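# Hand a ball-carrying ring across to the unreachable stand

## Task

Shift the ball off the stand it sits on and onto the second stand, which stands in the gap between the benches beyond every gripper's reach. The ball rests on a ring sitting on its stand's collar, and a rope runs from that ring to a metal block on each arm's own bench. The ring must finish lying on the second stand's collar. Tipping or jerking the ring makes the ball roll off. The task fails if the ball or the ring drops more than slightly below the collar of the lower stand, even briefly while hanging. Positions are in the scene frame. Arm bases, in metres, with heading in degrees counter-clockwise from +x: arm1 x=-0.18 y=+1.40 z=+1.02 facing -89; arm2 x=-1.19 y=-0.74 z=+0.97 facing +32; arm3 x=+1.21 y=-0.72 z=+0.99 facing +149. At the end every gripper must release and pull away; a result that stays put only because a robot holds it does not count.

## Robot and tools

Setup: three identical i2rt Big YAM arms, arm1, arm2 and arm3, each with six revolute joints, a two-finger gripper and a wrist camera. Fixed room cameras are cam_low and cam_top; wrist cameras are arm1_cam_wrist, arm2_cam_wrist, arm3_cam_wrist. Each hand reaches roughly 1.0 m out from its joint 1 axis. The arms move independently and never wait for one another. The ball can only be moved by pulling the ropes tied to the ring, since the target stand is out of reach; each rope ends in a metal block on an arm's bench.

Frame: one scene frame shared by all, origin on the floor, +z up. The 'hand' point is halfway between the fingertips; its z axis points along the fingers and the fingers close along its y axis. Base positions and headings are given in the task.

Tools:
1. execute_actions(actions, cameras). actions is a list holding zero or one action. An action is an object keyed by robot name (arm1, arm2, arm3); under each name goes "joints", an object mapping joint names to absolute targets (not offsets). Each arm gets its own set of keys, so one action can command any subset of the three arms; all named motions start at once and may finish at different moments. Keys and ranges: joint1_rad -2.879 to 2.879 (rotation about the base, positive counter-clockwise seen from above, 0 points along the base heading); joint2_rad 0 to 3.141 (shoulder; 0 has the upper arm pointing back roughly level, increasing lifts it up then forward); joint3_rad 0 to 3.019 (elbow; 0 fully folded, increasing opens it); joint4_rad -1.692 to 1.57 (hand pitch, positive tips fingers up); joint5_rad -1.57 to 1.57 (sideways hand swing, positive toward the arm's right); joint6_rad -2.094 to 2.094 (hand roll, positive clockwise viewed from behind the hand); gripper_m 0 to 0.093 (fingertip gap in metres). Angles are in radians. Completion tolerances: ±0.045, ±0.14, ±0.09, ±0.055, ±0.03, ±0.035 rad for joints 1 to 6 and ±0.003 m for the gripper. An unknown key or out-of-range number rejects the whole call and nothing moves. Omitted joints or arms may keep driving toward earlier targets. An empty list just reports state and images. cameras is a list of camera names, or "all"; omitted or null gives all, [] gives none; images come back in the order named by the 'pictures' line.
Example: {"arm1": {"joints": {"gripper_m": 0.05}}, "arm2": {"joints": {"joint1_rad": 0.3}}, "arm3": {"joints": {"joint1_rad": 0.3}}}
2. wait(seconds): 0 to 10 s, commands nothing, returns state and images.
3. zoom_image(camera, region): enlarges part of that camera's latest full image; region is [x0, y0, x1, y1] in pixels from the top-left, at most 504 by 504.
4. finished_scene(scene): closes the scene irreversibly after the robots hold the last command, and reports success. Replying without any tool call also ends things.

Reading results: joint_positions are measured angles. joint_status tells how each commanded motion of the last accepted action ended. off_target: stopped short and may still be pushing. contact_stop or time_out: the joint now holds where it stopped, except that after time_out a joint can keep a target (or one at most 0.375, 0.375, 0.113, 0.225, 0.075, 0.3 rad away for joints 1 to 6) and keep pushing, moving on its own if the path clears; send it its reported position to relieve that. 'joint command not followed' with a 'cause:' line means a self/inter-arm collision check blocked that arm's joint targets (gripper targets still run); such joints read not_followed and may be retried with every later action. on_its_own lists behaviour this call did not command; its 'held at' is a target, not a position. Joint torques are in joint order, noisy, offset per unit and nonzero even unloaded. MOTOR HOT appears from 85 °C; at 100 °C an OVER-TEMPERATURE FAULT drops that arm and its gripper until cooled, and unfinished keys read limit_stop_at_motor_heat (resend them). If any call reports a stop, later motion calls in the same reply are skipped. The robot keeps holding the last command while you compose replies.

Cameras: calibration lines give fisheye intrinsics for wrist cameras and pinhole+radial for room cameras, with T_world_to_cam mapping scene to camera frame; room cameras may be off by up to about 2.3 degrees and 9 mm, and wrist poses inherit joint errors.

Cautions: joints move at different speeds, so paths between postures can sweep wide. Arms do not halt on contact and can push hard, overheating motors; hard presses between two arms fail the run, and the collision check may react late and ignores fingers, gripper housings and wrist cameras. Never knock anything off the work area or onto the floor. Avoid drops, slips, slams and jerking the ropes; loose objects may occasionally get nudged by outside pushes.

Each tool is called after "Request:" as name(argument=value, ...) on one line, values as JSON.

## Session

Request:
execute_actions(actions=[])

Scene clock: 0.00 s.
Joint torques (N m, as the arm reports them, + toward a larger angle): no reading
arm1.joint_positions: joint1_rad=+0.782 joint2_rad=+0.538 joint3_rad=+1.573 joint4_rad=-1.481 joint5_rad=+0.187 joint6_rad=+0.591 gripper_m=+0.094
arm1.joint_status: not commanded
arm1.hand: x=-0.0906 y=+1.2730 z=+1.6281 quat_wxyz=(-0.517, -0.570, -0.626, +0.126) (m; scene frame)
arm2.joint_positions: joint1_rad=+0.697 joint2_rad=+0.580 joint3_rad=+1.398 joint4_rad=-1.253 joint5_rad=-0.133 joint6_rad=+0.117 gripper_m=+0.094
arm2.joint_status: not commanded
arm2.hand: x=-1.1412 y=-0.5334 z=+1.5412 quat_wxyz=(-0.386, +0.480, -0.686, -0.388) (m; scene frame)
arm3.joint_positions: joint1_rad=-0.700 joint2_rad=+0.570 joint3_rad=+1.374 joint4_rad=-1.150 joint5_rad=+0.013 joint6_rad=+0.696 gripper_m=+0.095
arm3.joint_status: not commanded
arm3.hand: x=+1.1283 y=-0.4912 z=+1.5686 quat_wxyz=(-0.158, +0.464, -0.676, -0.551) (m; scene frame)
pictures: arm1_cam_wrist, arm2_cam_wrist, arm3_cam_wrist, cam_low, cam_top
Images, in order (width x height): arm1_cam_wrist 616x616, arm2_cam_wrist 616x616, arm3_cam_wrist 616x616, cam_low 504x504, cam_top 504x504.

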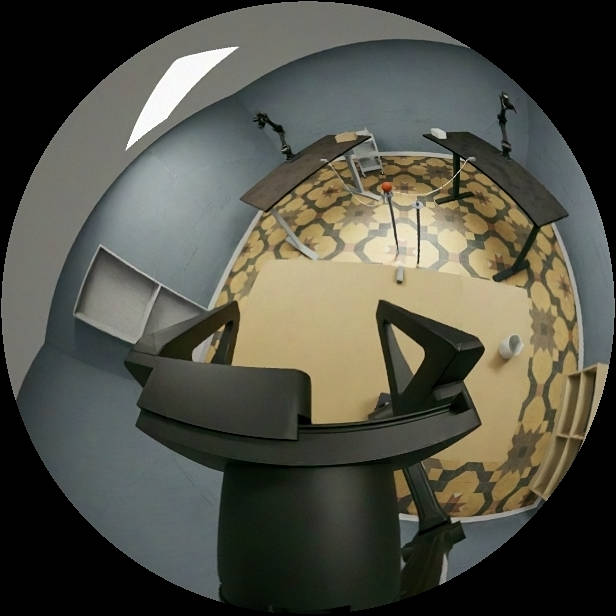

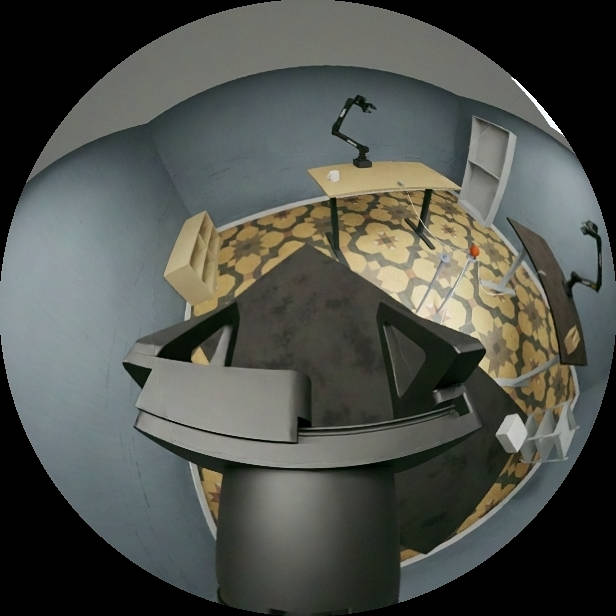

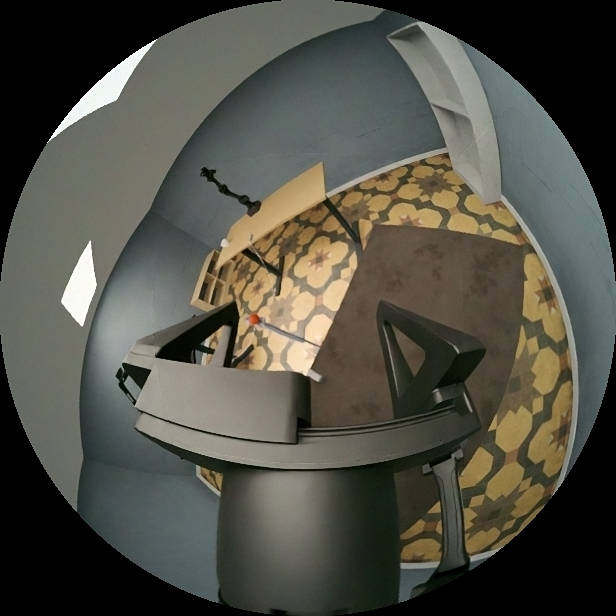

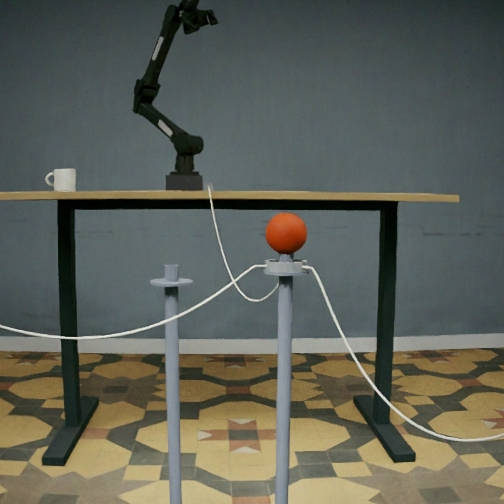

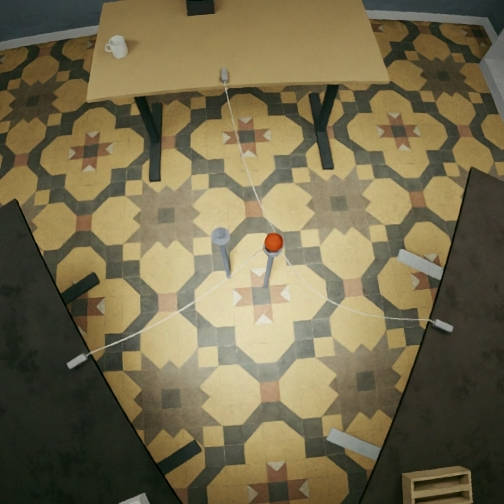

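Request:
zoom_image(camera="cam_top", region=[40,310,140,410])

Request:
zoom_image(camera="cam_low", region=[130,170,350,330])

Request:
execute_actions(actions=[{"arm1":{"joints":{"joint1_rad":0.1,"joint2_rad":1.5,"joint3_rad":1.2,"joint4_rad":-1.2,"joint5_rad":0,"joint6_rad":0}},"arm2":{"joints":{"joint1_rad":0,"joint2_rad":1.8,"joint3_rad":1.5,"joint4_rad":-1.2,"joint5_rad":0,"joint6_rad":0}},"arm3":{"joints":{"joint1_rad":0,"joint2_rad":1.5,"joint3_rad":1.5,"joint4_rad":-0.8,"joint5_rad":0,"joint6_rad":0}}}])

Region (40, 310, 140, 410) of cam_top's 504x504 image, scaled by 5.040, with more detail than that image has.

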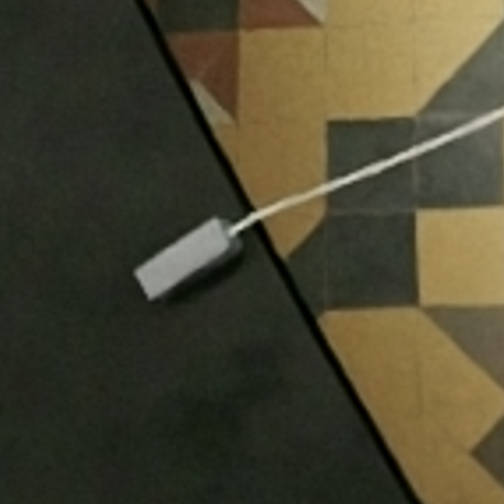

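Region (130, 170, 350, 330) of cam_low's 504x504 image, scaled by 2.291, with more detail than that image has; it fills the top 367 rows of this view, and the rest is white.

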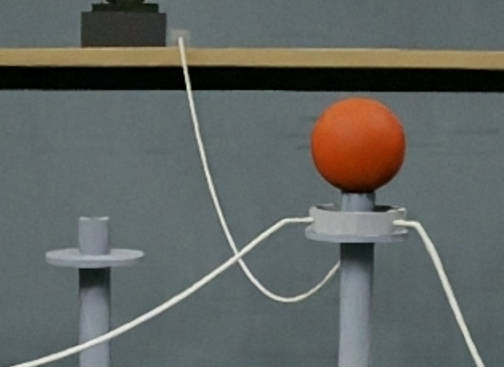

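Scene clock: 19.47 s.
Joint torques (N m, as the arm reports them, + toward a larger angle): arm1=[ -1.35 -13.32  10.07   1.34  -0.06  -0.16] | arm2=[  1.9  -15.95   8.73   1.59  -0.03  -0.07] | arm3=[ -1.35 -14.74  11.56   2.11  -0.15  -0.19]
arm1.joint_positions: joint1_rad=+0.094 joint2_rad=+1.494 joint3_rad=+1.182 joint4_rad=-1.212 joint5_rad=+0.000 joint6_rad=+0.012 gripper_m=+0.094
arm1.joint_status: all done
arm1.hand: x=-0.1273 y=+0.9681 z=+1.1700 quat_wxyz=(-0.012, -0.670, -0.742, +0.016) (m; scene frame)
arm2.joint_positions: joint1_rad=-0.006 joint2_rad=+1.793 joint3_rad=+1.492 joint4_rad=-1.208 joint5_rad=-0.001 joint6_rad=+0.011 gripper_m=+0.094
arm2.joint_status: all done
arm2.hand: x=-0.7188 y=-0.4590 z=+1.0993 quat_wxyz=(-0.033, +0.266, -0.963, -0.016) (m; scene frame)
arm3.joint_positions: joint1_rad=+0.010 joint2_rad=+1.523 joint3_rad=+1.478 joint4_rad=-0.814 joint5_rad=+0.002 joint6_rad=+0.009 gripper_m=+0.095
arm3.joint_status: all done
arm3.hand: x=+0.6738 y=-0.4073 z=+1.2922 quat_wxyz=(-0.089, +0.905, -0.248, -0.335) (m; scene frame)
pictures: arm1_cam_wrist, arm2_cam_wrist, arm3_cam_wrist, cam_low, cam_top
camera_calibration (this result's frames):
arm1_cam_wrist: T_world_to_cam=[[-0.994748, -0.102315, 0.00290635, -0.0297171], [-0.0839305, 0.831598, 0.548999, -1.4489], [-0.0585879, 0.545871, -0.835818, 0.565843], [0, 0, 0, 1]] pos_world=[-0.118017, 0.892988, 1.26847]
arm2_cam_wrist: T_world_to_cam=[[0.513359, -0.858023, -0.0160942, -0.00915007], [-0.727576, -0.445104, 0.52203, -1.2969], [-0.455078, -0.256279, -0.852775, 0.61836], [0, 0, 0, 1]] pos_world=[-0.657494, -0.426633, 1.20419]
arm3_cam_wrist: T_world_to_cam=[[0.500659, 0.865635, -0.00402765, 0.0197593], [0.861954, -0.498949, -0.0899203, -0.663388], [-0.0798478, 0.0415478, -0.995941, 1.48115], [0, 0, 0, 1]] pos_world=[0.680184, -0.409639, 1.41557]
Images, in order (width x height): arm1_cam_wrist 616x616, arm2_cam_wrist 616x616, arm3_cam_wrist 616x616, cam_low 504x504, cam_top 504x504.

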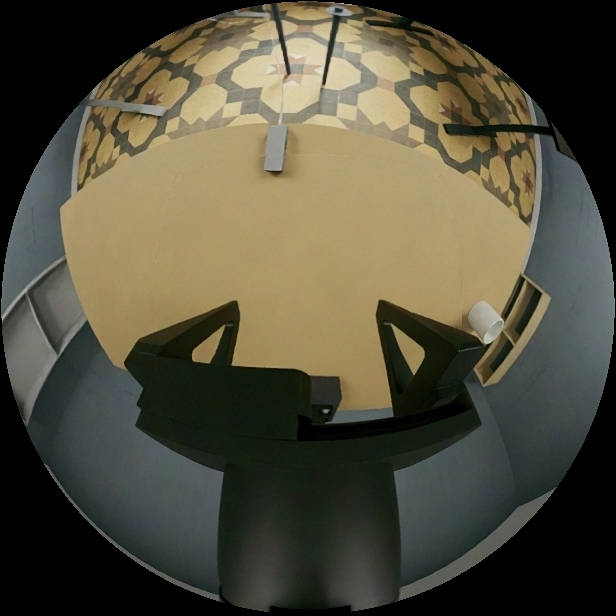

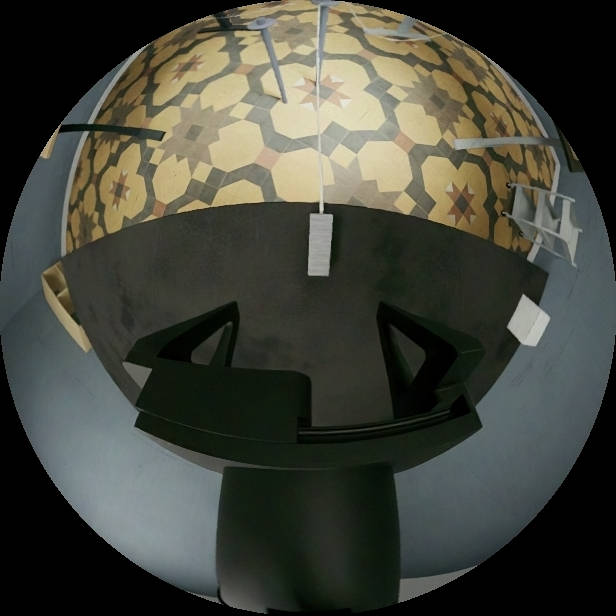

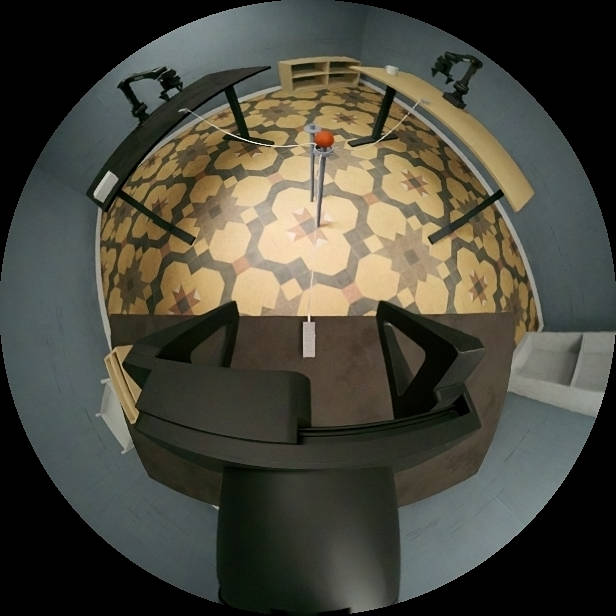

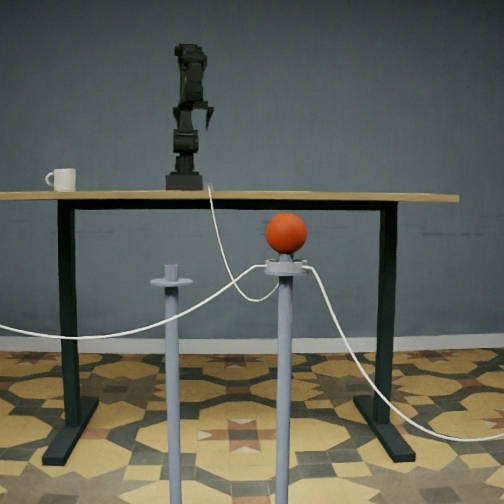

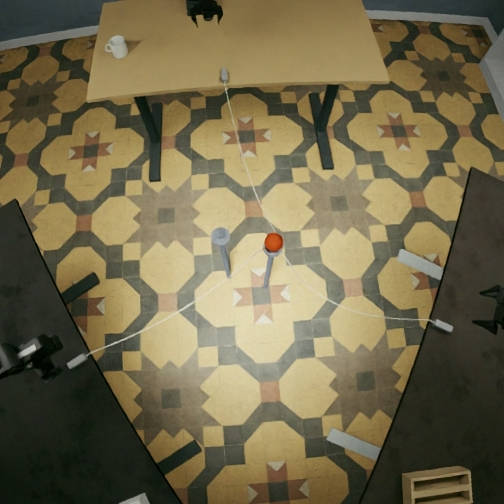

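Request:
execute_actions(actions=[{"arm1":{"joints":{"joint1_rad":0.143,"joint2_rad":1.9,"joint3_rad":1.49,"joint4_rad":-1.12}},"arm2":{"joints":{"joint1_rad":-0.03,"joint2_rad":1.9,"joint3_rad":1.49,"joint4_rad":-1.12}},"arm3":{"joints":{"joint1_rad":0,"joint2_rad":1.94,"joint3_rad":1.54,"joint4_rad":-1.12}}}], cameras=["arm1_cam_wrist","arm2_cam_wrist","arm3_cam_wrist"])

Scene clock: 53.00 s.
Joint torques (N m, as the arm reports them, + toward a larger angle): arm1=[ -1.9  -21.68  12.     1.04  -0.06  -0.15] | arm2=[  1.2  -16.32   7.71   1.8   -0.02  -0.06] | arm3=[ -1.52 -18.51  10.     0.21  -0.14  -0.18]
arm1.joint_positions: joint1_rad=+0.143 joint2_rad=+1.915 joint3_rad=+1.440 joint4_rad=-1.129 joint5_rad=+0.000 joint6_rad=+0.011 gripper_m=+0.094
arm1.joint_status: all done
arm1.hand: x=-0.0897 y=+0.8639 z=+1.0618 quat_wxyz=(+0.019, -0.651, -0.758, -0.011) (m; scene frame)
arm2.joint_positions: joint1_rad=-0.027 joint2_rad=+1.898 joint3_rad=+1.489 joint4_rad=-1.137 joint5_rad=-0.001 joint6_rad=+0.011 gripper_m=+0.094
arm2.joint_status: all done
arm2.hand: x=-0.7016 y=-0.4613 z=+1.0427 quat_wxyz=(-0.016, +0.256, -0.966, -0.011) (m; scene frame)
arm3.joint_positions: joint1_rad=+0.010 joint2_rad=+1.963 joint3_rad=+1.512 joint4_rad=-1.111 joint5_rad=+0.002 joint6_rad=+0.008 gripper_m=+0.095
arm3.joint_status: all done
arm3.hand: x=+0.7078 y=-0.4273 z=+1.0256 quat_wxyz=(-0.001, +0.965, -0.263, -0.002) (m; scene frame)
pictures: arm1_cam_wrist, arm2_cam_wrist, arm3_cam_wrist
camera_calibration (this result's frames):
arm1_cam_wrist: T_world_to_cam=[[-0.988566, -0.150747, 0.00344593, 0.0392346], [-0.11677, 0.779811, 0.615028, -1.32793], [-0.0954005, 0.607593, -0.788498, 0.4276], [0, 0, 0, 1]] pos_world=[-0.0754831, 0.781645, 1.15374]
arm2_cam_wrist: T_world_to_cam=[[0.49579, -0.868297, -0.0159081, -0.038114], [-0.719071, -0.420717, 0.553114, -1.27101], [-0.48696, -0.262789, -0.832954, 0.531242], [0, 0, 0, 1]] pos_world=[-0.636358, -0.428226, 1.14491]
arm3_cam_wrist: T_world_to_cam=[[0.502239, 0.864721, -0.00367304, 0.0170622], [0.708332, -0.408963, 0.575338, -1.26181], [0.496005, -0.291559, -0.817907, 0.486684], [0, 0, 0, 1]] pos_world=[0.643814, -0.388891, 1.12409]
Images, in order (width x height): arm1_cam_wrist 616x616, arm2_cam_wrist 616x616, arm3_cam_wrist 616x616.

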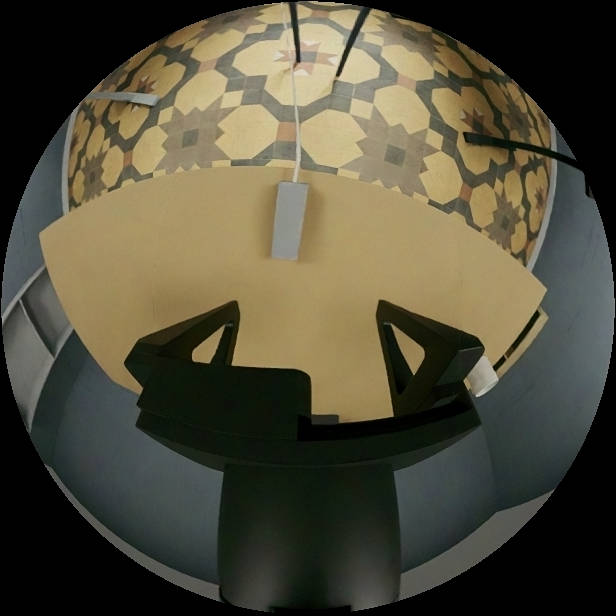

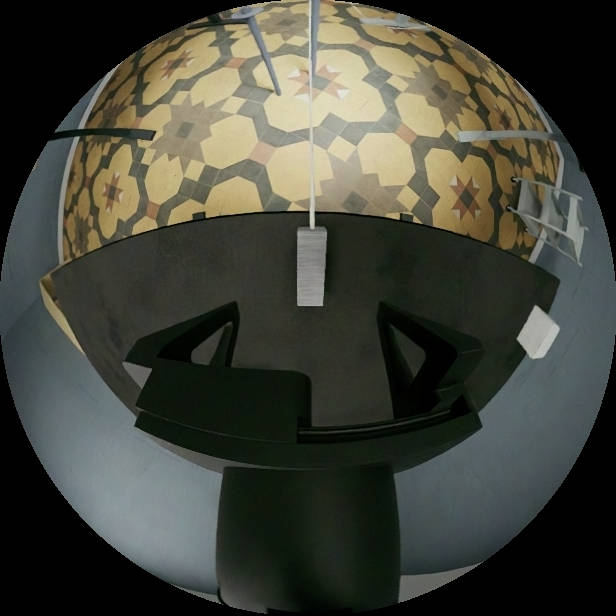

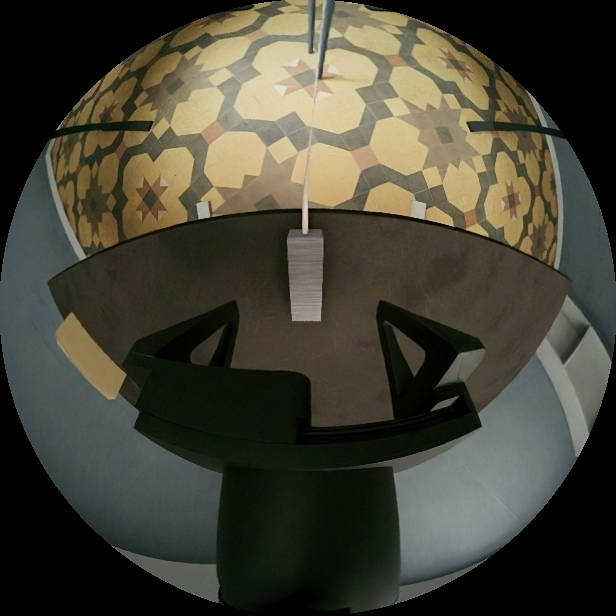

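Request:
execute_actions(actions=[{"arm1":{"joints":{"joint1_rad":0.168,"joint2_rad":2.08,"joint3_rad":1.5,"joint4_rad":-0.92}},"arm2":{"joints":{"joint2_rad":1.99,"joint3_rad":1.33,"joint4_rad":-0.87}},"arm3":{"joints":{"joint2_rad":2.03,"joint3_rad":1.45,"joint4_rad":-0.94}}}])

Scene clock: 74.33 s.
Joint torques (N m, as the arm reports them, + toward a larger angle): arm1=[ -1.51 -23.86  10.19   1.47  -0.06  -0.15] | arm2=[  0.82 -15.42   6.5    1.91  -0.09  -0.05] | arm3=[ -1.31 -17.34   7.41   1.09  -0.16  -0.15]
arm1.joint_positions: joint1_rad=+0.164 joint2_rad=+2.100 joint3_rad=+1.464 joint4_rad=-0.937 joint5_rad=+0.000 joint6_rad=+0.011 gripper_m=+0.094
arm1.joint_status: all done
arm1.hand: x=-0.0729 y=+0.8338 z=+0.9681 quat_wxyz=(+0.007, -0.643, -0.765, -0.001) (m; scene frame)
arm2.joint_positions: joint1_rad=-0.025 joint2_rad=+1.966 joint3_rad=+1.336 joint4_rad=-0.888 joint5_rad=+0.001 joint6_rad=+0.011 gripper_m=+0.094
arm2.joint_status: all done
arm2.hand: x=-0.7124 y=-0.4658 z=+0.9563 quat_wxyz=(-0.029, +0.257, -0.966, -0.014) (m; scene frame)
arm3.joint_positions: joint1_rad=+0.010 joint2_rad=+2.029 joint3_rad=+1.450 joint4_rad=-0.953 joint5_rad=+0.003 joint6_rad=+0.007 gripper_m=+0.095
arm3.joint_status: all done
arm3.hand: x=+0.7045 y=-0.4254 z=+0.9692 quat_wxyz=(-0.005, +0.965, -0.263, -0.017) (m; scene frame)
pictures: arm1_cam_wrist, arm2_cam_wrist, arm3_cam_wrist, cam_low, cam_top
camera_calibration (this result's frames):
arm1_cam_wrist: T_world_to_cam=[[-0.985099, -0.171964, 0.00289212, 0.0700509], [-0.137137, 0.795522, 0.590201, -1.23546], [-0.103794, 0.58101, -0.807251, 0.413284], [0, 0, 0, 1]] pos_world=[-0.0575245, 0.754761, 1.06259]
arm2_cam_wrist: T_world_to_cam=[[0.497109, -0.867571, -0.0142755, -0.0383037], [-0.732153, -0.428232, 0.529688, -1.22331], [-0.465655, -0.252861, -0.848072, 0.487131], [0, 0, 0, 1]] pos_world=[-0.649775, -0.433915, 1.06055]
arm3_cam_wrist: T_world_to_cam=[[0.500858, 0.865523, -0.00327377, 0.0177692], [0.723511, -0.416597, 0.550435, -1.21598], [0.47505, -0.278058, -0.834872, 0.479745], [0, 0, 0, 1]] pos_world=[0.642974, -0.388557, 1.0699]
Images, in order (width x height): arm1_cam_wrist 616x616, arm2_cam_wrist 616x616, arm3_cam_wrist 616x616, cam_low 504x504, cam_top 504x504.

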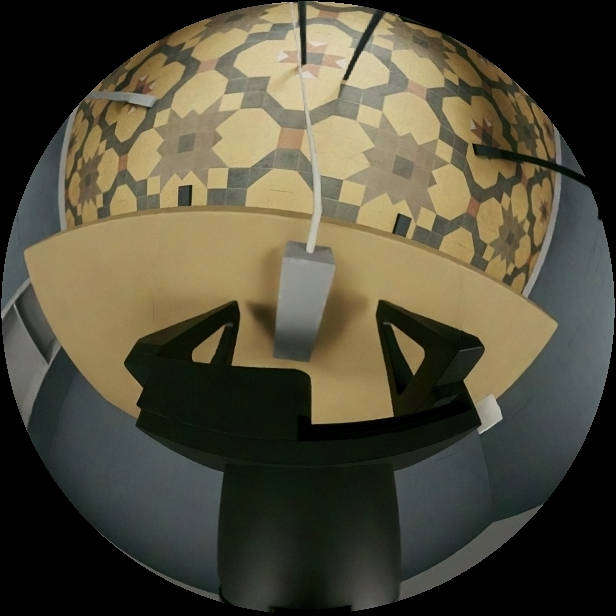

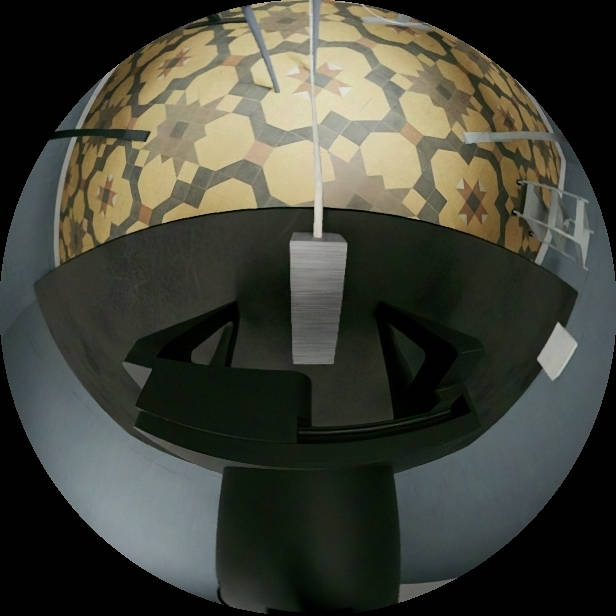

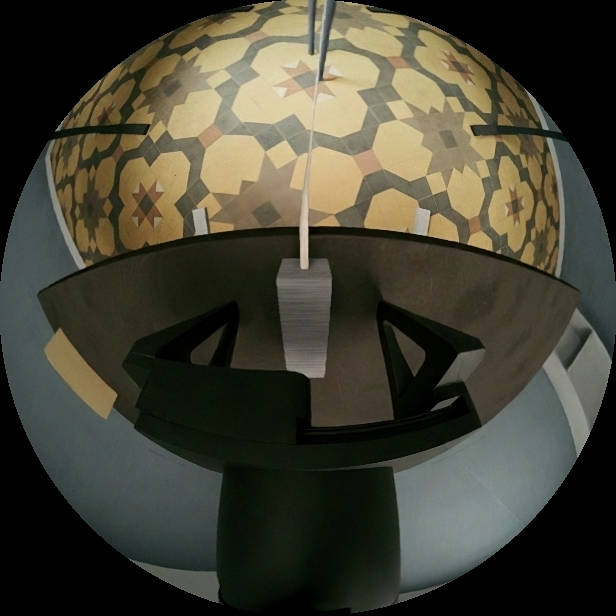

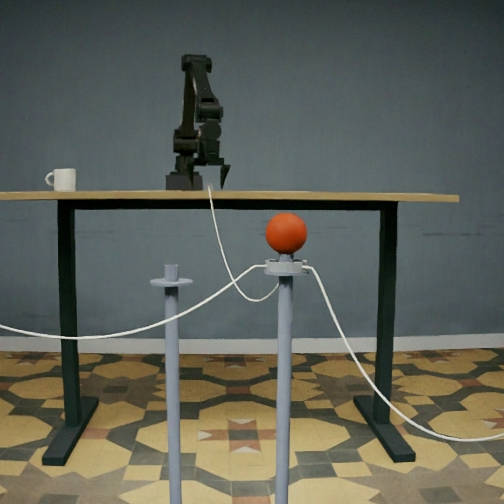

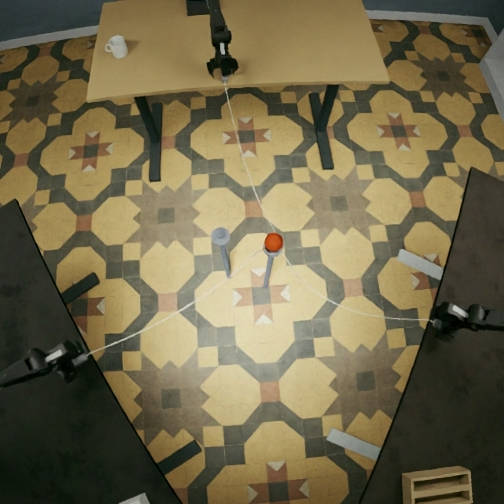

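Request:
execute_actions(actions=[{"arm1":{"joints":{"joint2_rad":2.11}},"arm2":{"joints":{"joint2_rad":2.01}},"arm3":{"joints":{"joint2_rad":2.06}}}], cameras=[])

Request:
execute_actions(actions=[{"arm1":{"joints":{"gripper_m":0}},"arm2":{"joints":{"gripper_m":0}},"arm3":{"joints":{"gripper_m":0}}}], cameras=["arm1_cam_wrist","arm2_cam_wrist","arm3_cam_wrist"])

Scene clock: 88.77 s.
Joint torques (N m, as the arm reports them, + toward a larger angle): arm1=[ -1.57 -20.92  10.16   1.45  -0.06  -0.16] | arm2=[  1.16 -14.13   6.42   1.98  -0.09  -0.05] | arm3=[ -1.42 -14.97   7.41   1.09  -0.15  -0.16]
arm1.joint_positions: joint1_rad=+0.164 joint2_rad=+2.100 joint3_rad=+1.464 joint4_rad=-0.937 joint5_rad=+0.000 joint6_rad=+0.011 gripper_m=+0.094
arm1.joint_status: all done
arm1.hand: x=-0.0729 y=+0.8338 z=+0.9681 quat_wxyz=(+0.007, -0.643, -0.765, -0.001) (m; scene frame)
arm2.joint_positions: joint1_rad=-0.025 joint2_rad=+1.968 joint3_rad=+1.336 joint4_rad=-0.887 joint5_rad=+0.001 joint6_rad=+0.010 gripper_m=+0.094
arm2.joint_status: all done
arm2.hand: x=-0.7125 y=-0.4658 z=+0.9551 quat_wxyz=(-0.029, +0.257, -0.966, -0.014) (m; scene frame)
arm3.joint_positions: joint1_rad=+0.010 joint2_rad=+2.029 joint3_rad=+1.450 joint4_rad=-0.953 joint5_rad=+0.003 joint6_rad=+0.007 gripper_m=+0.095
arm3.joint_status: all done
arm3.hand: x=+0.7045 y=-0.4254 z=+0.9690 quat_wxyz=(-0.005, +0.965, -0.263, -0.016) (m; scene frame)
pictures: none
No camera images: the call's "cameras" was empty. Leave "cameras" out to get every camera's image.

Scene clock: 89.50 s.
Joint torques (N m, as the arm reports them, + toward a larger angle): arm1=[ -1.54 -20.95  10.15   1.4   -0.05  -0.14] | arm2=[  0.88 -14.34   6.5    1.72  -0.08  -0.05] | arm3=[ -1.13 -15.02   7.45   1.11  -0.13  -0.13]
arm1.joint_positions: joint1_rad=+0.165 joint2_rad=+2.100 joint3_rad=+1.464 joint4_rad=-0.936 joint5_rad=+0.000 joint6_rad=+0.010 gripper_m=+0.024
arm1.joint_status: gripper_m off_target (ended at +0.024, target +0.000)
arm1.hand: x=-0.0727 y=+0.8337 z=+0.9681 quat_wxyz=(+0.006, -0.643, -0.766, -0.001) (m; scene frame)
arm2.joint_positions: joint1_rad=-0.026 joint2_rad=+1.968 joint3_rad=+1.336 joint4_rad=-0.884 joint5_rad=+0.001 joint6_rad=+0.009 gripper_m=+0.025
arm2.joint_status: gripper_m off_target (ended at +0.025, target +0.000)
arm2.hand: x=-0.7116 y=-0.4658 z=+0.9551 quat_wxyz=(-0.030, +0.257, -0.966, -0.014) (m; scene frame)
arm3.joint_positions: joint1_rad=+0.007 joint2_rad=+2.029 joint3_rad=+1.450 joint4_rad=-0.952 joint5_rad=+0.002 joint6_rad=+0.006 gripper_m=+0.025
arm3.joint_status: gripper_m off_target (ended at +0.025, target +0.000)
arm3.hand: x=+0.7050 y=-0.4239 z=+0.9688 quat_wxyz=(-0.005, +0.964, -0.264, -0.017) (m; scene frame)
pictures: arm1_cam_wrist, arm2_cam_wrist, arm3_cam_wrist
camera_calibration (this result's frames):
arm1_cam_wrist: T_world_to_cam=[[-0.984769, -0.173846, 0.00286355, 0.0718944], [-0.138752, 0.79569, 0.589597, -1.23498], [-0.104777, 0.580219, -0.807693, 0.414406], [0, 0, 0, 1]] pos_world=[-0.0571369, 0.754715, 1.06265]
arm2_cam_wrist: T_world_to_cam=[[0.498101, -0.867003, -0.0141749, -0.0378467], [-0.732405, -0.429412, 0.528383, -1.22166], [-0.464196, -0.252806, -0.848888, 0.488318], [0, 0, 0, 1]] pos_world=[-0.649222, -0.433958, 1.05949]
arm3_cam_wrist: T_world_to_cam=[[0.502494, 0.864573, -0.00361723, 0.0150622], [0.723177, -0.418014, 0.549799, -1.21529], [0.47383, -0.278887, -0.835289, 0.480458], [0, 0, 0, 1]] pos_world=[0.643647, -0.387038, 1.06954]
Images, in order (width x height): arm1_cam_wrist 616x616, arm2_cam_wrist 616x616, arm3_cam_wrist 616x616.

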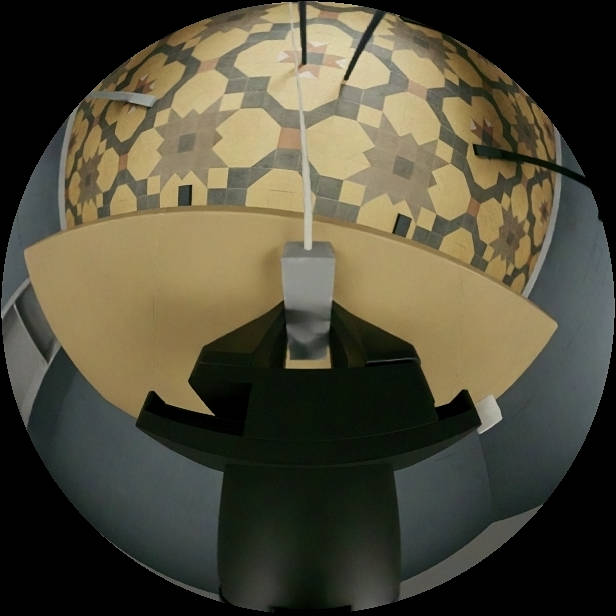

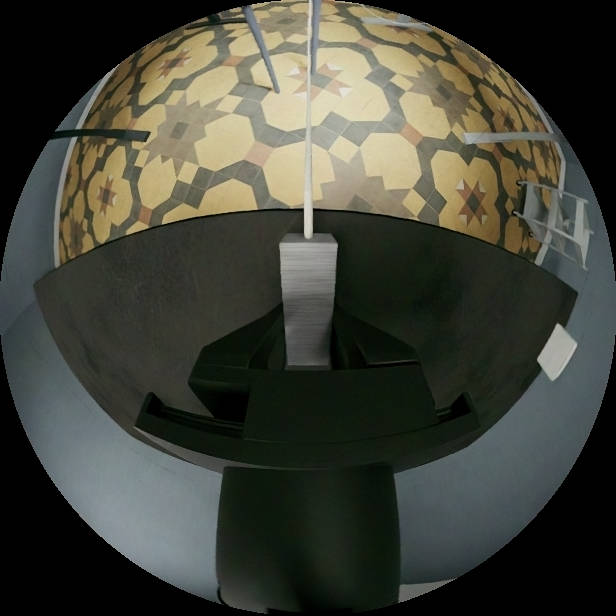

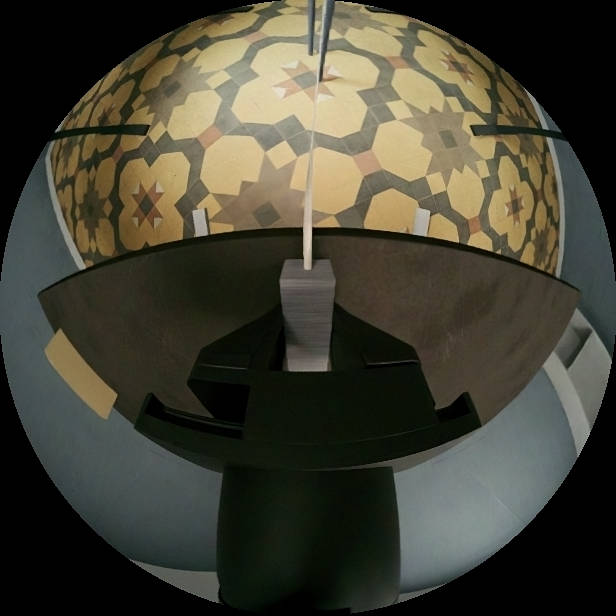

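Request:
execute_actions(actions=[{"arm1":{"joints":{"joint2_rad":1.72,"joint3_rad":1.55,"joint4_rad":-1.35}},"arm2":{"joints":{"joint2_rad":1.72,"joint3_rad":1.55,"joint4_rad":-1.35}},"arm3":{"joints":{"joint2_rad":1.72,"joint3_rad":1.55,"joint4_rad":-1.35}}}], cameras=["arm2_cam_wrist","cam_low","cam_top"])

Scene clock: 110.13 s.
Joint torques (N m, as the arm reports them, + toward a larger angle): arm1=[ -1.52 -18.71  11.31   0.15  -0.05  -0.13] | arm2=[  1.1  -14.05  10.11   0.5   -0.09  -0.06] | arm3=[ -1.15 -14.94  11.19   0.12  -0.14  -0.15]
arm1.joint_positions: joint1_rad=+0.165 joint2_rad=+1.722 joint3_rad=+1.520 joint4_rad=-1.335 joint5_rad=+0.000 joint6_rad=+0.010 gripper_m=+0.024
arm1.joint_status: all done
arm1.hand: x=-0.0798 y=+0.8811 z=+1.1907 quat_wxyz=(-0.007, -0.643, -0.766, +0.011) (m; scene frame)
arm2.joint_positions: joint1_rad=-0.026 joint2_rad=+1.717 joint3_rad=+1.529 joint4_rad=-1.334 joint5_rad=+0.001 joint6_rad=+0.009 gripper_m=+0.025
arm2.joint_status: all done
arm2.hand: x=-0.7307 y=-0.4798 z=+1.1505 quat_wxyz=(-0.027, +0.257, -0.966, -0.013) (m; scene frame)
arm3.joint_positions: joint1_rad=+0.007 joint2_rad=+1.720 joint3_rad=+1.517 joint4_rad=-1.338 joint5_rad=+0.002 joint6_rad=+0.006 gripper_m=+0.025
arm3.joint_status: all done
arm3.hand: x=+0.7501 y=-0.4500 z=+1.1561 quat_wxyz=(-0.004, +0.965, -0.264, -0.012) (m; scene frame)
pictures: arm2_cam_wrist, cam_low, cam_top
camera_calibration (this result's frames):
arm2_cam_wrist: T_world_to_cam=[[0.498091, -0.86701, -0.0141135, -0.0377841], [-0.729043, -0.427531, 0.534522, -1.34857], [-0.46947, -0.255951, -0.845037, 0.631931], [0, 0, 0, 1]] pos_world=[-0.667671, -0.44757, 1.25431]
Images, in order (width x height): arm2_cam_wrist 616x616, cam_low 504x504, cam_top 504x504.

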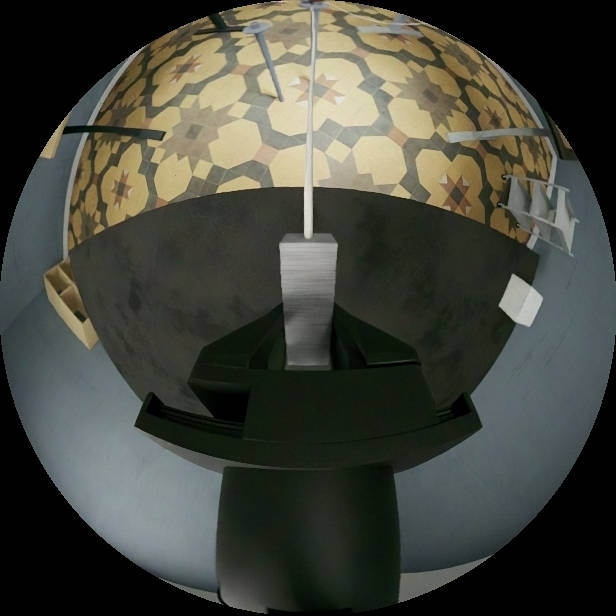

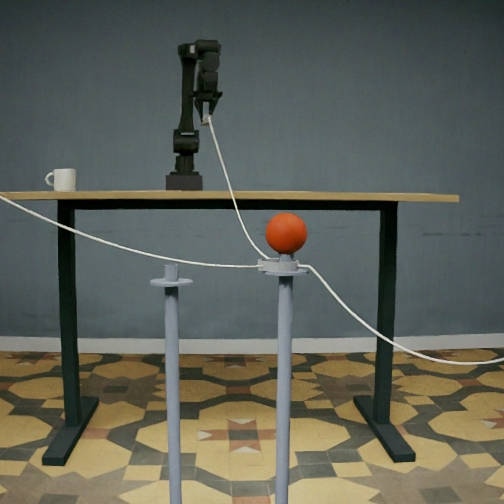

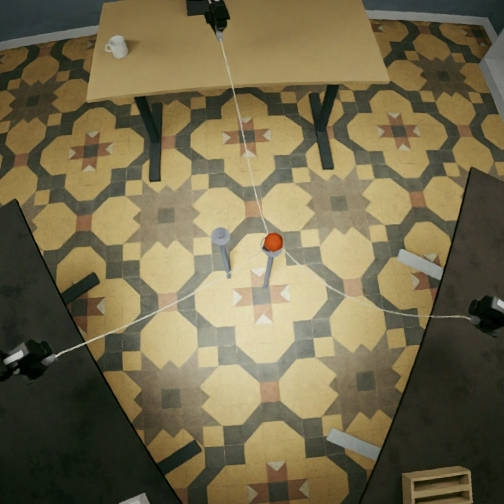

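Request:
execute_actions(actions=[{"arm1":{"joints":{"joint2_rad":1.63,"joint3_rad":1.44}},"arm2":{"joints":{"joint3_rad":1.61,"joint4_rad":-1.42}},"arm3":{"joints":{"joint2_rad":1.4,"joint3_rad":1.23,"joint4_rad":-1.38}}}], cameras=["cam_low","cam_top"])

Scene clock: 129.67 s.
Joint torques (N m, as the arm reports them, + toward a larger angle): arm1=[ -1.55 -20.98   8.98   0.12  -0.05  -0.14] | arm2=[  1.07 -14.66  12.7    0.42  -0.07  -0.03] | arm3=[-1.27 -9.73  8.89  0.36 -0.14 -0.17]
arm1.joint_positions: joint1_rad=+0.165 joint2_rad=+1.670 joint3_rad=+1.437 joint4_rad=-1.335 joint5_rad=+0.000 joint6_rad=+0.010 gripper_m=+0.024
arm1.joint_status: all done
arm1.hand: x=-0.0853 y=+0.9100 z=+1.1855 quat_wxyz=(+0.005, -0.643, -0.766, +0.001) (m; scene frame)
arm2.joint_positions: joint1_rad=-0.026 joint2_rad=+1.717 joint3_rad=+1.555 joint4_rad=-1.403 joint5_rad=+0.001 joint6_rad=+0.009 gripper_m=+0.025
arm2.joint_status: all done
arm2.hand: x=-0.7383 y=-0.4844 z=+1.1599 quat_wxyz=(-0.006, +0.258, -0.966, -0.008) (m; scene frame)
arm3.joint_positions: joint1_rad=+0.007 joint2_rad=+1.395 joint3_rad=+1.228 joint4_rad=-1.373 joint5_rad=+0.002 joint6_rad=+0.006 gripper_m=+0.025
arm3.joint_status: all done
arm3.hand: x=+0.8537 y=-0.5104 z=+1.1904 quat_wxyz=(-0.004, +0.965, -0.264, -0.013) (m; scene frame)
pictures: cam_low, cam_top
Images, in order (width x height): cam_low 504x504, cam_top 504x504.

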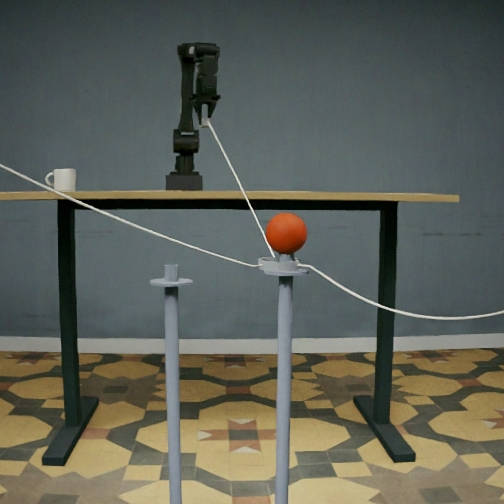

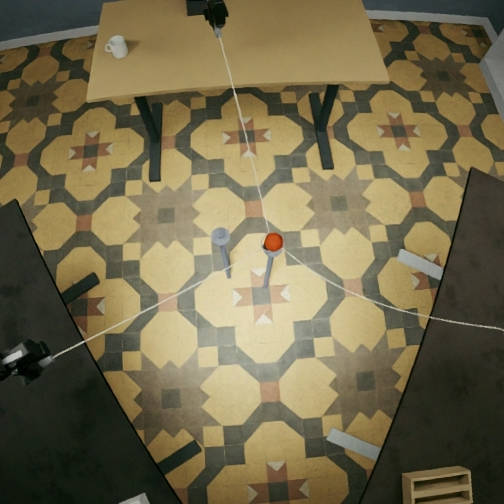

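Request:
execute_actions(actions=[{"arm3":{"joints":{"joint2_rad":1.13,"joint3_rad":1.15,"joint4_rad":-1.56}}}], cameras=["cam_low","arm3_cam_wrist"])

Scene clock: 138.60 s.
Joint torques (N m, as the arm reports them, + toward a larger angle): arm1=[ -1.51 -21.06   9.02   0.12  -0.05  -0.14] | arm2=[  0.87 -15.05  12.67   0.48  -0.08  -0.05] | arm3=[-1.26 -5.94 10.48  0.26 -0.15 -0.16]
arm1.joint_positions: joint1_rad=+0.165 joint2_rad=+1.670 joint3_rad=+1.437 joint4_rad=-1.335 joint5_rad=+0.000 joint6_rad=+0.010 gripper_m=+0.024
arm1.joint_status: not commanded
arm1.hand: x=-0.0853 y=+0.9100 z=+1.1855 quat_wxyz=(+0.005, -0.643, -0.766, +0.001) (m; scene frame)
arm2.joint_positions: joint1_rad=-0.026 joint2_rad=+1.717 joint3_rad=+1.555 joint4_rad=-1.403 joint5_rad=+0.001 joint6_rad=+0.009 gripper_m=+0.025
arm2.joint_status: not commanded
arm2.hand: x=-0.7383 y=-0.4844 z=+1.1599 quat_wxyz=(-0.006, +0.258, -0.966, -0.008) (m; scene frame)
arm3.joint_positions: joint1_rad=+0.007 joint2_rad=+1.126 joint3_rad=+1.130 joint4_rad=-1.551 joint5_rad=+0.002 joint6_rad=+0.006 gripper_m=+0.025
arm3.joint_status: all done
arm3.hand: x=+0.9388 y=-0.5599 z=+1.2423 quat_wxyz=(-0.003, +0.965, -0.264, -0.010) (m; scene frame)
pictures: arm3_cam_wrist, cam_low
camera_calibration (this result's frames):
arm3_cam_wrist: T_world_to_cam=[[0.502531, 0.864551, -0.0036348, 0.016116], [0.71585, -0.413732, 0.562481, -1.59801], [0.48479, -0.285266, -0.826802, 0.535781], [0, 0, 0, 1]] pos_world=[0.876096, -0.522241, 1.34189]
Images, in order (width x height): arm3_cam_wrist 616x616, cam_low 504x504.

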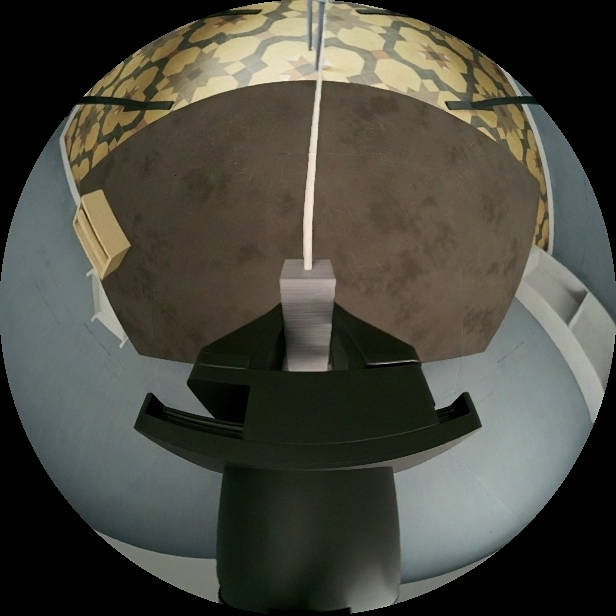

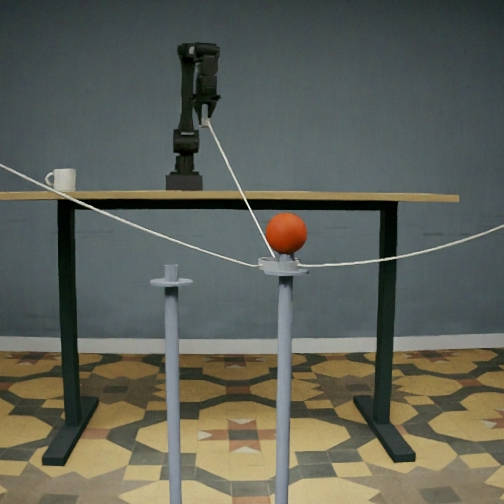

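Request:
execute_actions(actions=[{"arm3":{"joints":{"joint2_rad":1.05,"joint4_rad":-1.62}},"arm2":{"joints":{"joint3_rad":1.65}}}], cameras=["cam_low","cam_top"])

Request:
zoom_image(camera="cam_low", region=[130,170,350,330])

Scene clock: 146.63 s.
Joint torques (N m, as the arm reports them, + toward a larger angle): arm1=[ -1.55 -21.2    9.04   0.13  -0.05  -0.14] | arm2=[  1.12 -14.53  12.6    0.73  -0.07  -0.04] | arm3=[-1.26 -6.25 10.45  0.06 -0.14 -0.17]
arm1.joint_positions: joint1_rad=+0.165 joint2_rad=+1.670 joint3_rad=+1.437 joint4_rad=-1.335 joint5_rad=+0.000 joint6_rad=+0.010 gripper_m=+0.024
arm1.joint_status: not commanded
arm1.hand: x=-0.0853 y=+0.9100 z=+1.1855 quat_wxyz=(+0.005, -0.643, -0.766, +0.001) (m; scene frame)
arm2.joint_positions: joint1_rad=-0.026 joint2_rad=+1.717 joint3_rad=+1.598 joint4_rad=-1.406 joint5_rad=+0.001 joint6_rad=+0.009 gripper_m=+0.025
arm2.joint_status: all done
arm2.hand: x=-0.7277 y=-0.4784 z=+1.1768 quat_wxyz=(-0.026, +0.257, -0.966, -0.013) (m; scene frame)
arm3.joint_positions: joint1_rad=+0.007 joint2_rad=+1.062 joint3_rad=+1.130 joint4_rad=-1.604 joint5_rad=+0.002 joint6_rad=+0.006 gripper_m=+0.025
arm3.joint_status: all done
arm3.hand: x=+0.9574 y=-0.5708 z=+1.2595 quat_wxyz=(-0.005, +0.965, -0.264, -0.015) (m; scene frame)
pictures: cam_low, cam_top
Images, in order (width x height): cam_low 504x504, cam_top 504x504.

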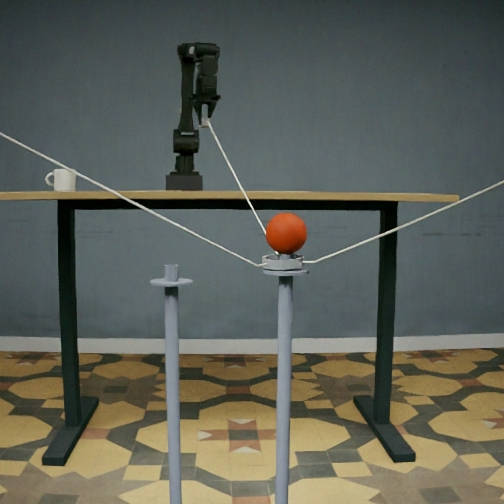

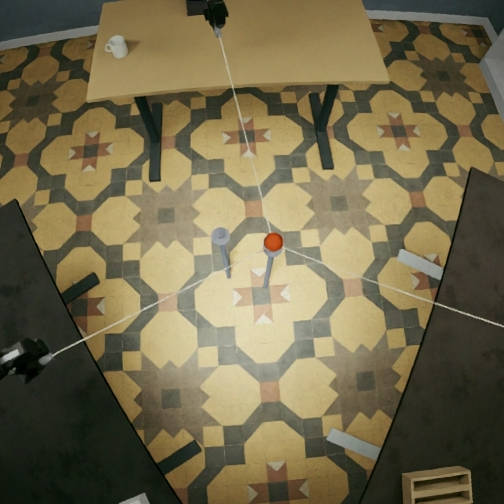

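Region (130, 170, 350, 330) of cam_low's 504x504 image, scaled by 2.291, with more detail than that image has; it fills the top 367 rows of this view, and the rest is white.

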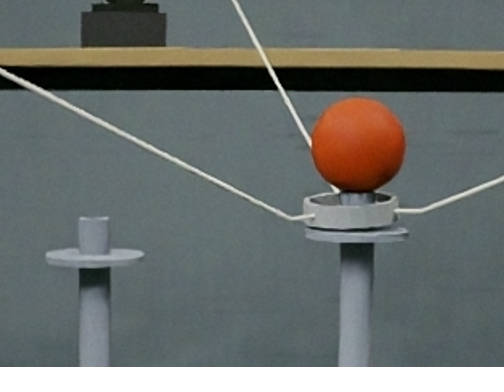

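Request:
execute_actions(actions=[{"arm1":{"joints":{"joint3_rad":1.53,"joint4_rad":-1.4}},"arm3":{"joints":{"joint3_rad":1.235,"joint4_rad":-1.69}},"arm2":{"joints":{"joint3_rad":1.72,"joint4_rad":-1.49}}}], cameras=["cam_low","cam_top"])

Request:
zoom_image(camera="cam_low", region=[130,170,350,330])

Scene clock: 159.00 s.
Joint torques (N m, as the arm reports them, + toward a larger angle): arm1=[ -1.55 -21.07  13.82  -0.25  -0.05  -0.14] | arm2=[  1.19 -15.7   12.34   0.3   -0.1   -0.04] | arm3=[-1.41 -6.13 14.12 -0.17 -0.14 -0.15]
arm1.joint_positions: joint1_rad=+0.165 joint2_rad=+1.670 joint3_rad=+1.467 joint4_rad=-1.378 joint5_rad=+0.000 joint6_rad=+0.010 gripper_m=+0.024
arm1.joint_status: all done
arm1.hand: x=-0.0853 y=+0.9106 z=+1.1964 quat_wxyz=(+0.010, -0.643, -0.766, -0.003) (m; scene frame)
arm2.joint_positions: joint1_rad=-0.026 joint2_rad=+1.719 joint3_rad=+1.670 joint4_rad=-1.470 joint5_rad=+0.001 joint6_rad=+0.009 gripper_m=+0.025
arm2.joint_status: all done
arm2.hand: x=-0.7239 y=-0.4766 z=+1.2034 quat_wxyz=(-0.029, +0.257, -0.966, -0.014) (m; scene frame)
arm3.joint_positions: joint1_rad=+0.007 joint2_rad=+1.062 joint3_rad=+1.166 joint4_rad=-1.670 joint5_rad=+0.002 joint6_rad=+0.006 gripper_m=+0.025
arm3.joint_status: all done
arm3.hand: x=+0.9647 y=-0.5750 z=+1.2731 quat_wxyz=(-0.001, +0.965, -0.264, +0.000) (m; scene frame)
pictures: cam_low, cam_top
Images, in order (width x height): cam_low 504x504, cam_top 504x504.

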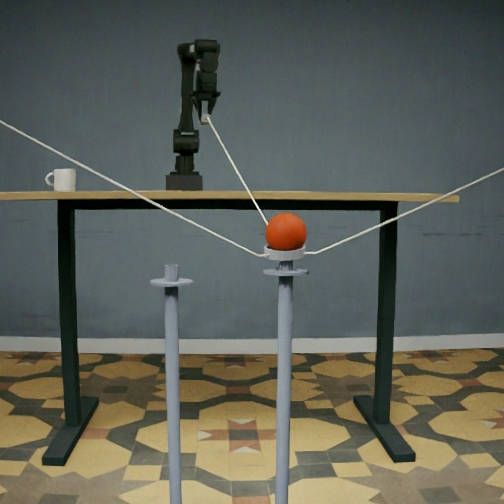

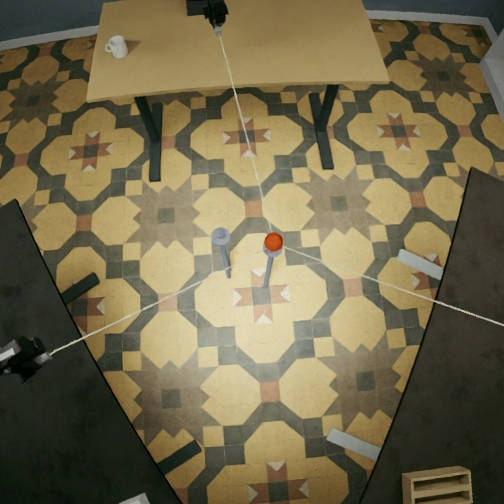

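Region (130, 170, 350, 330) of cam_low's 504x504 image, scaled by 2.291, with more detail than that image has; it fills the top 367 rows of this view, and the rest is white.

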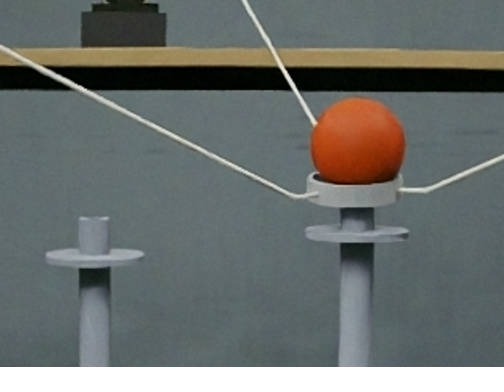

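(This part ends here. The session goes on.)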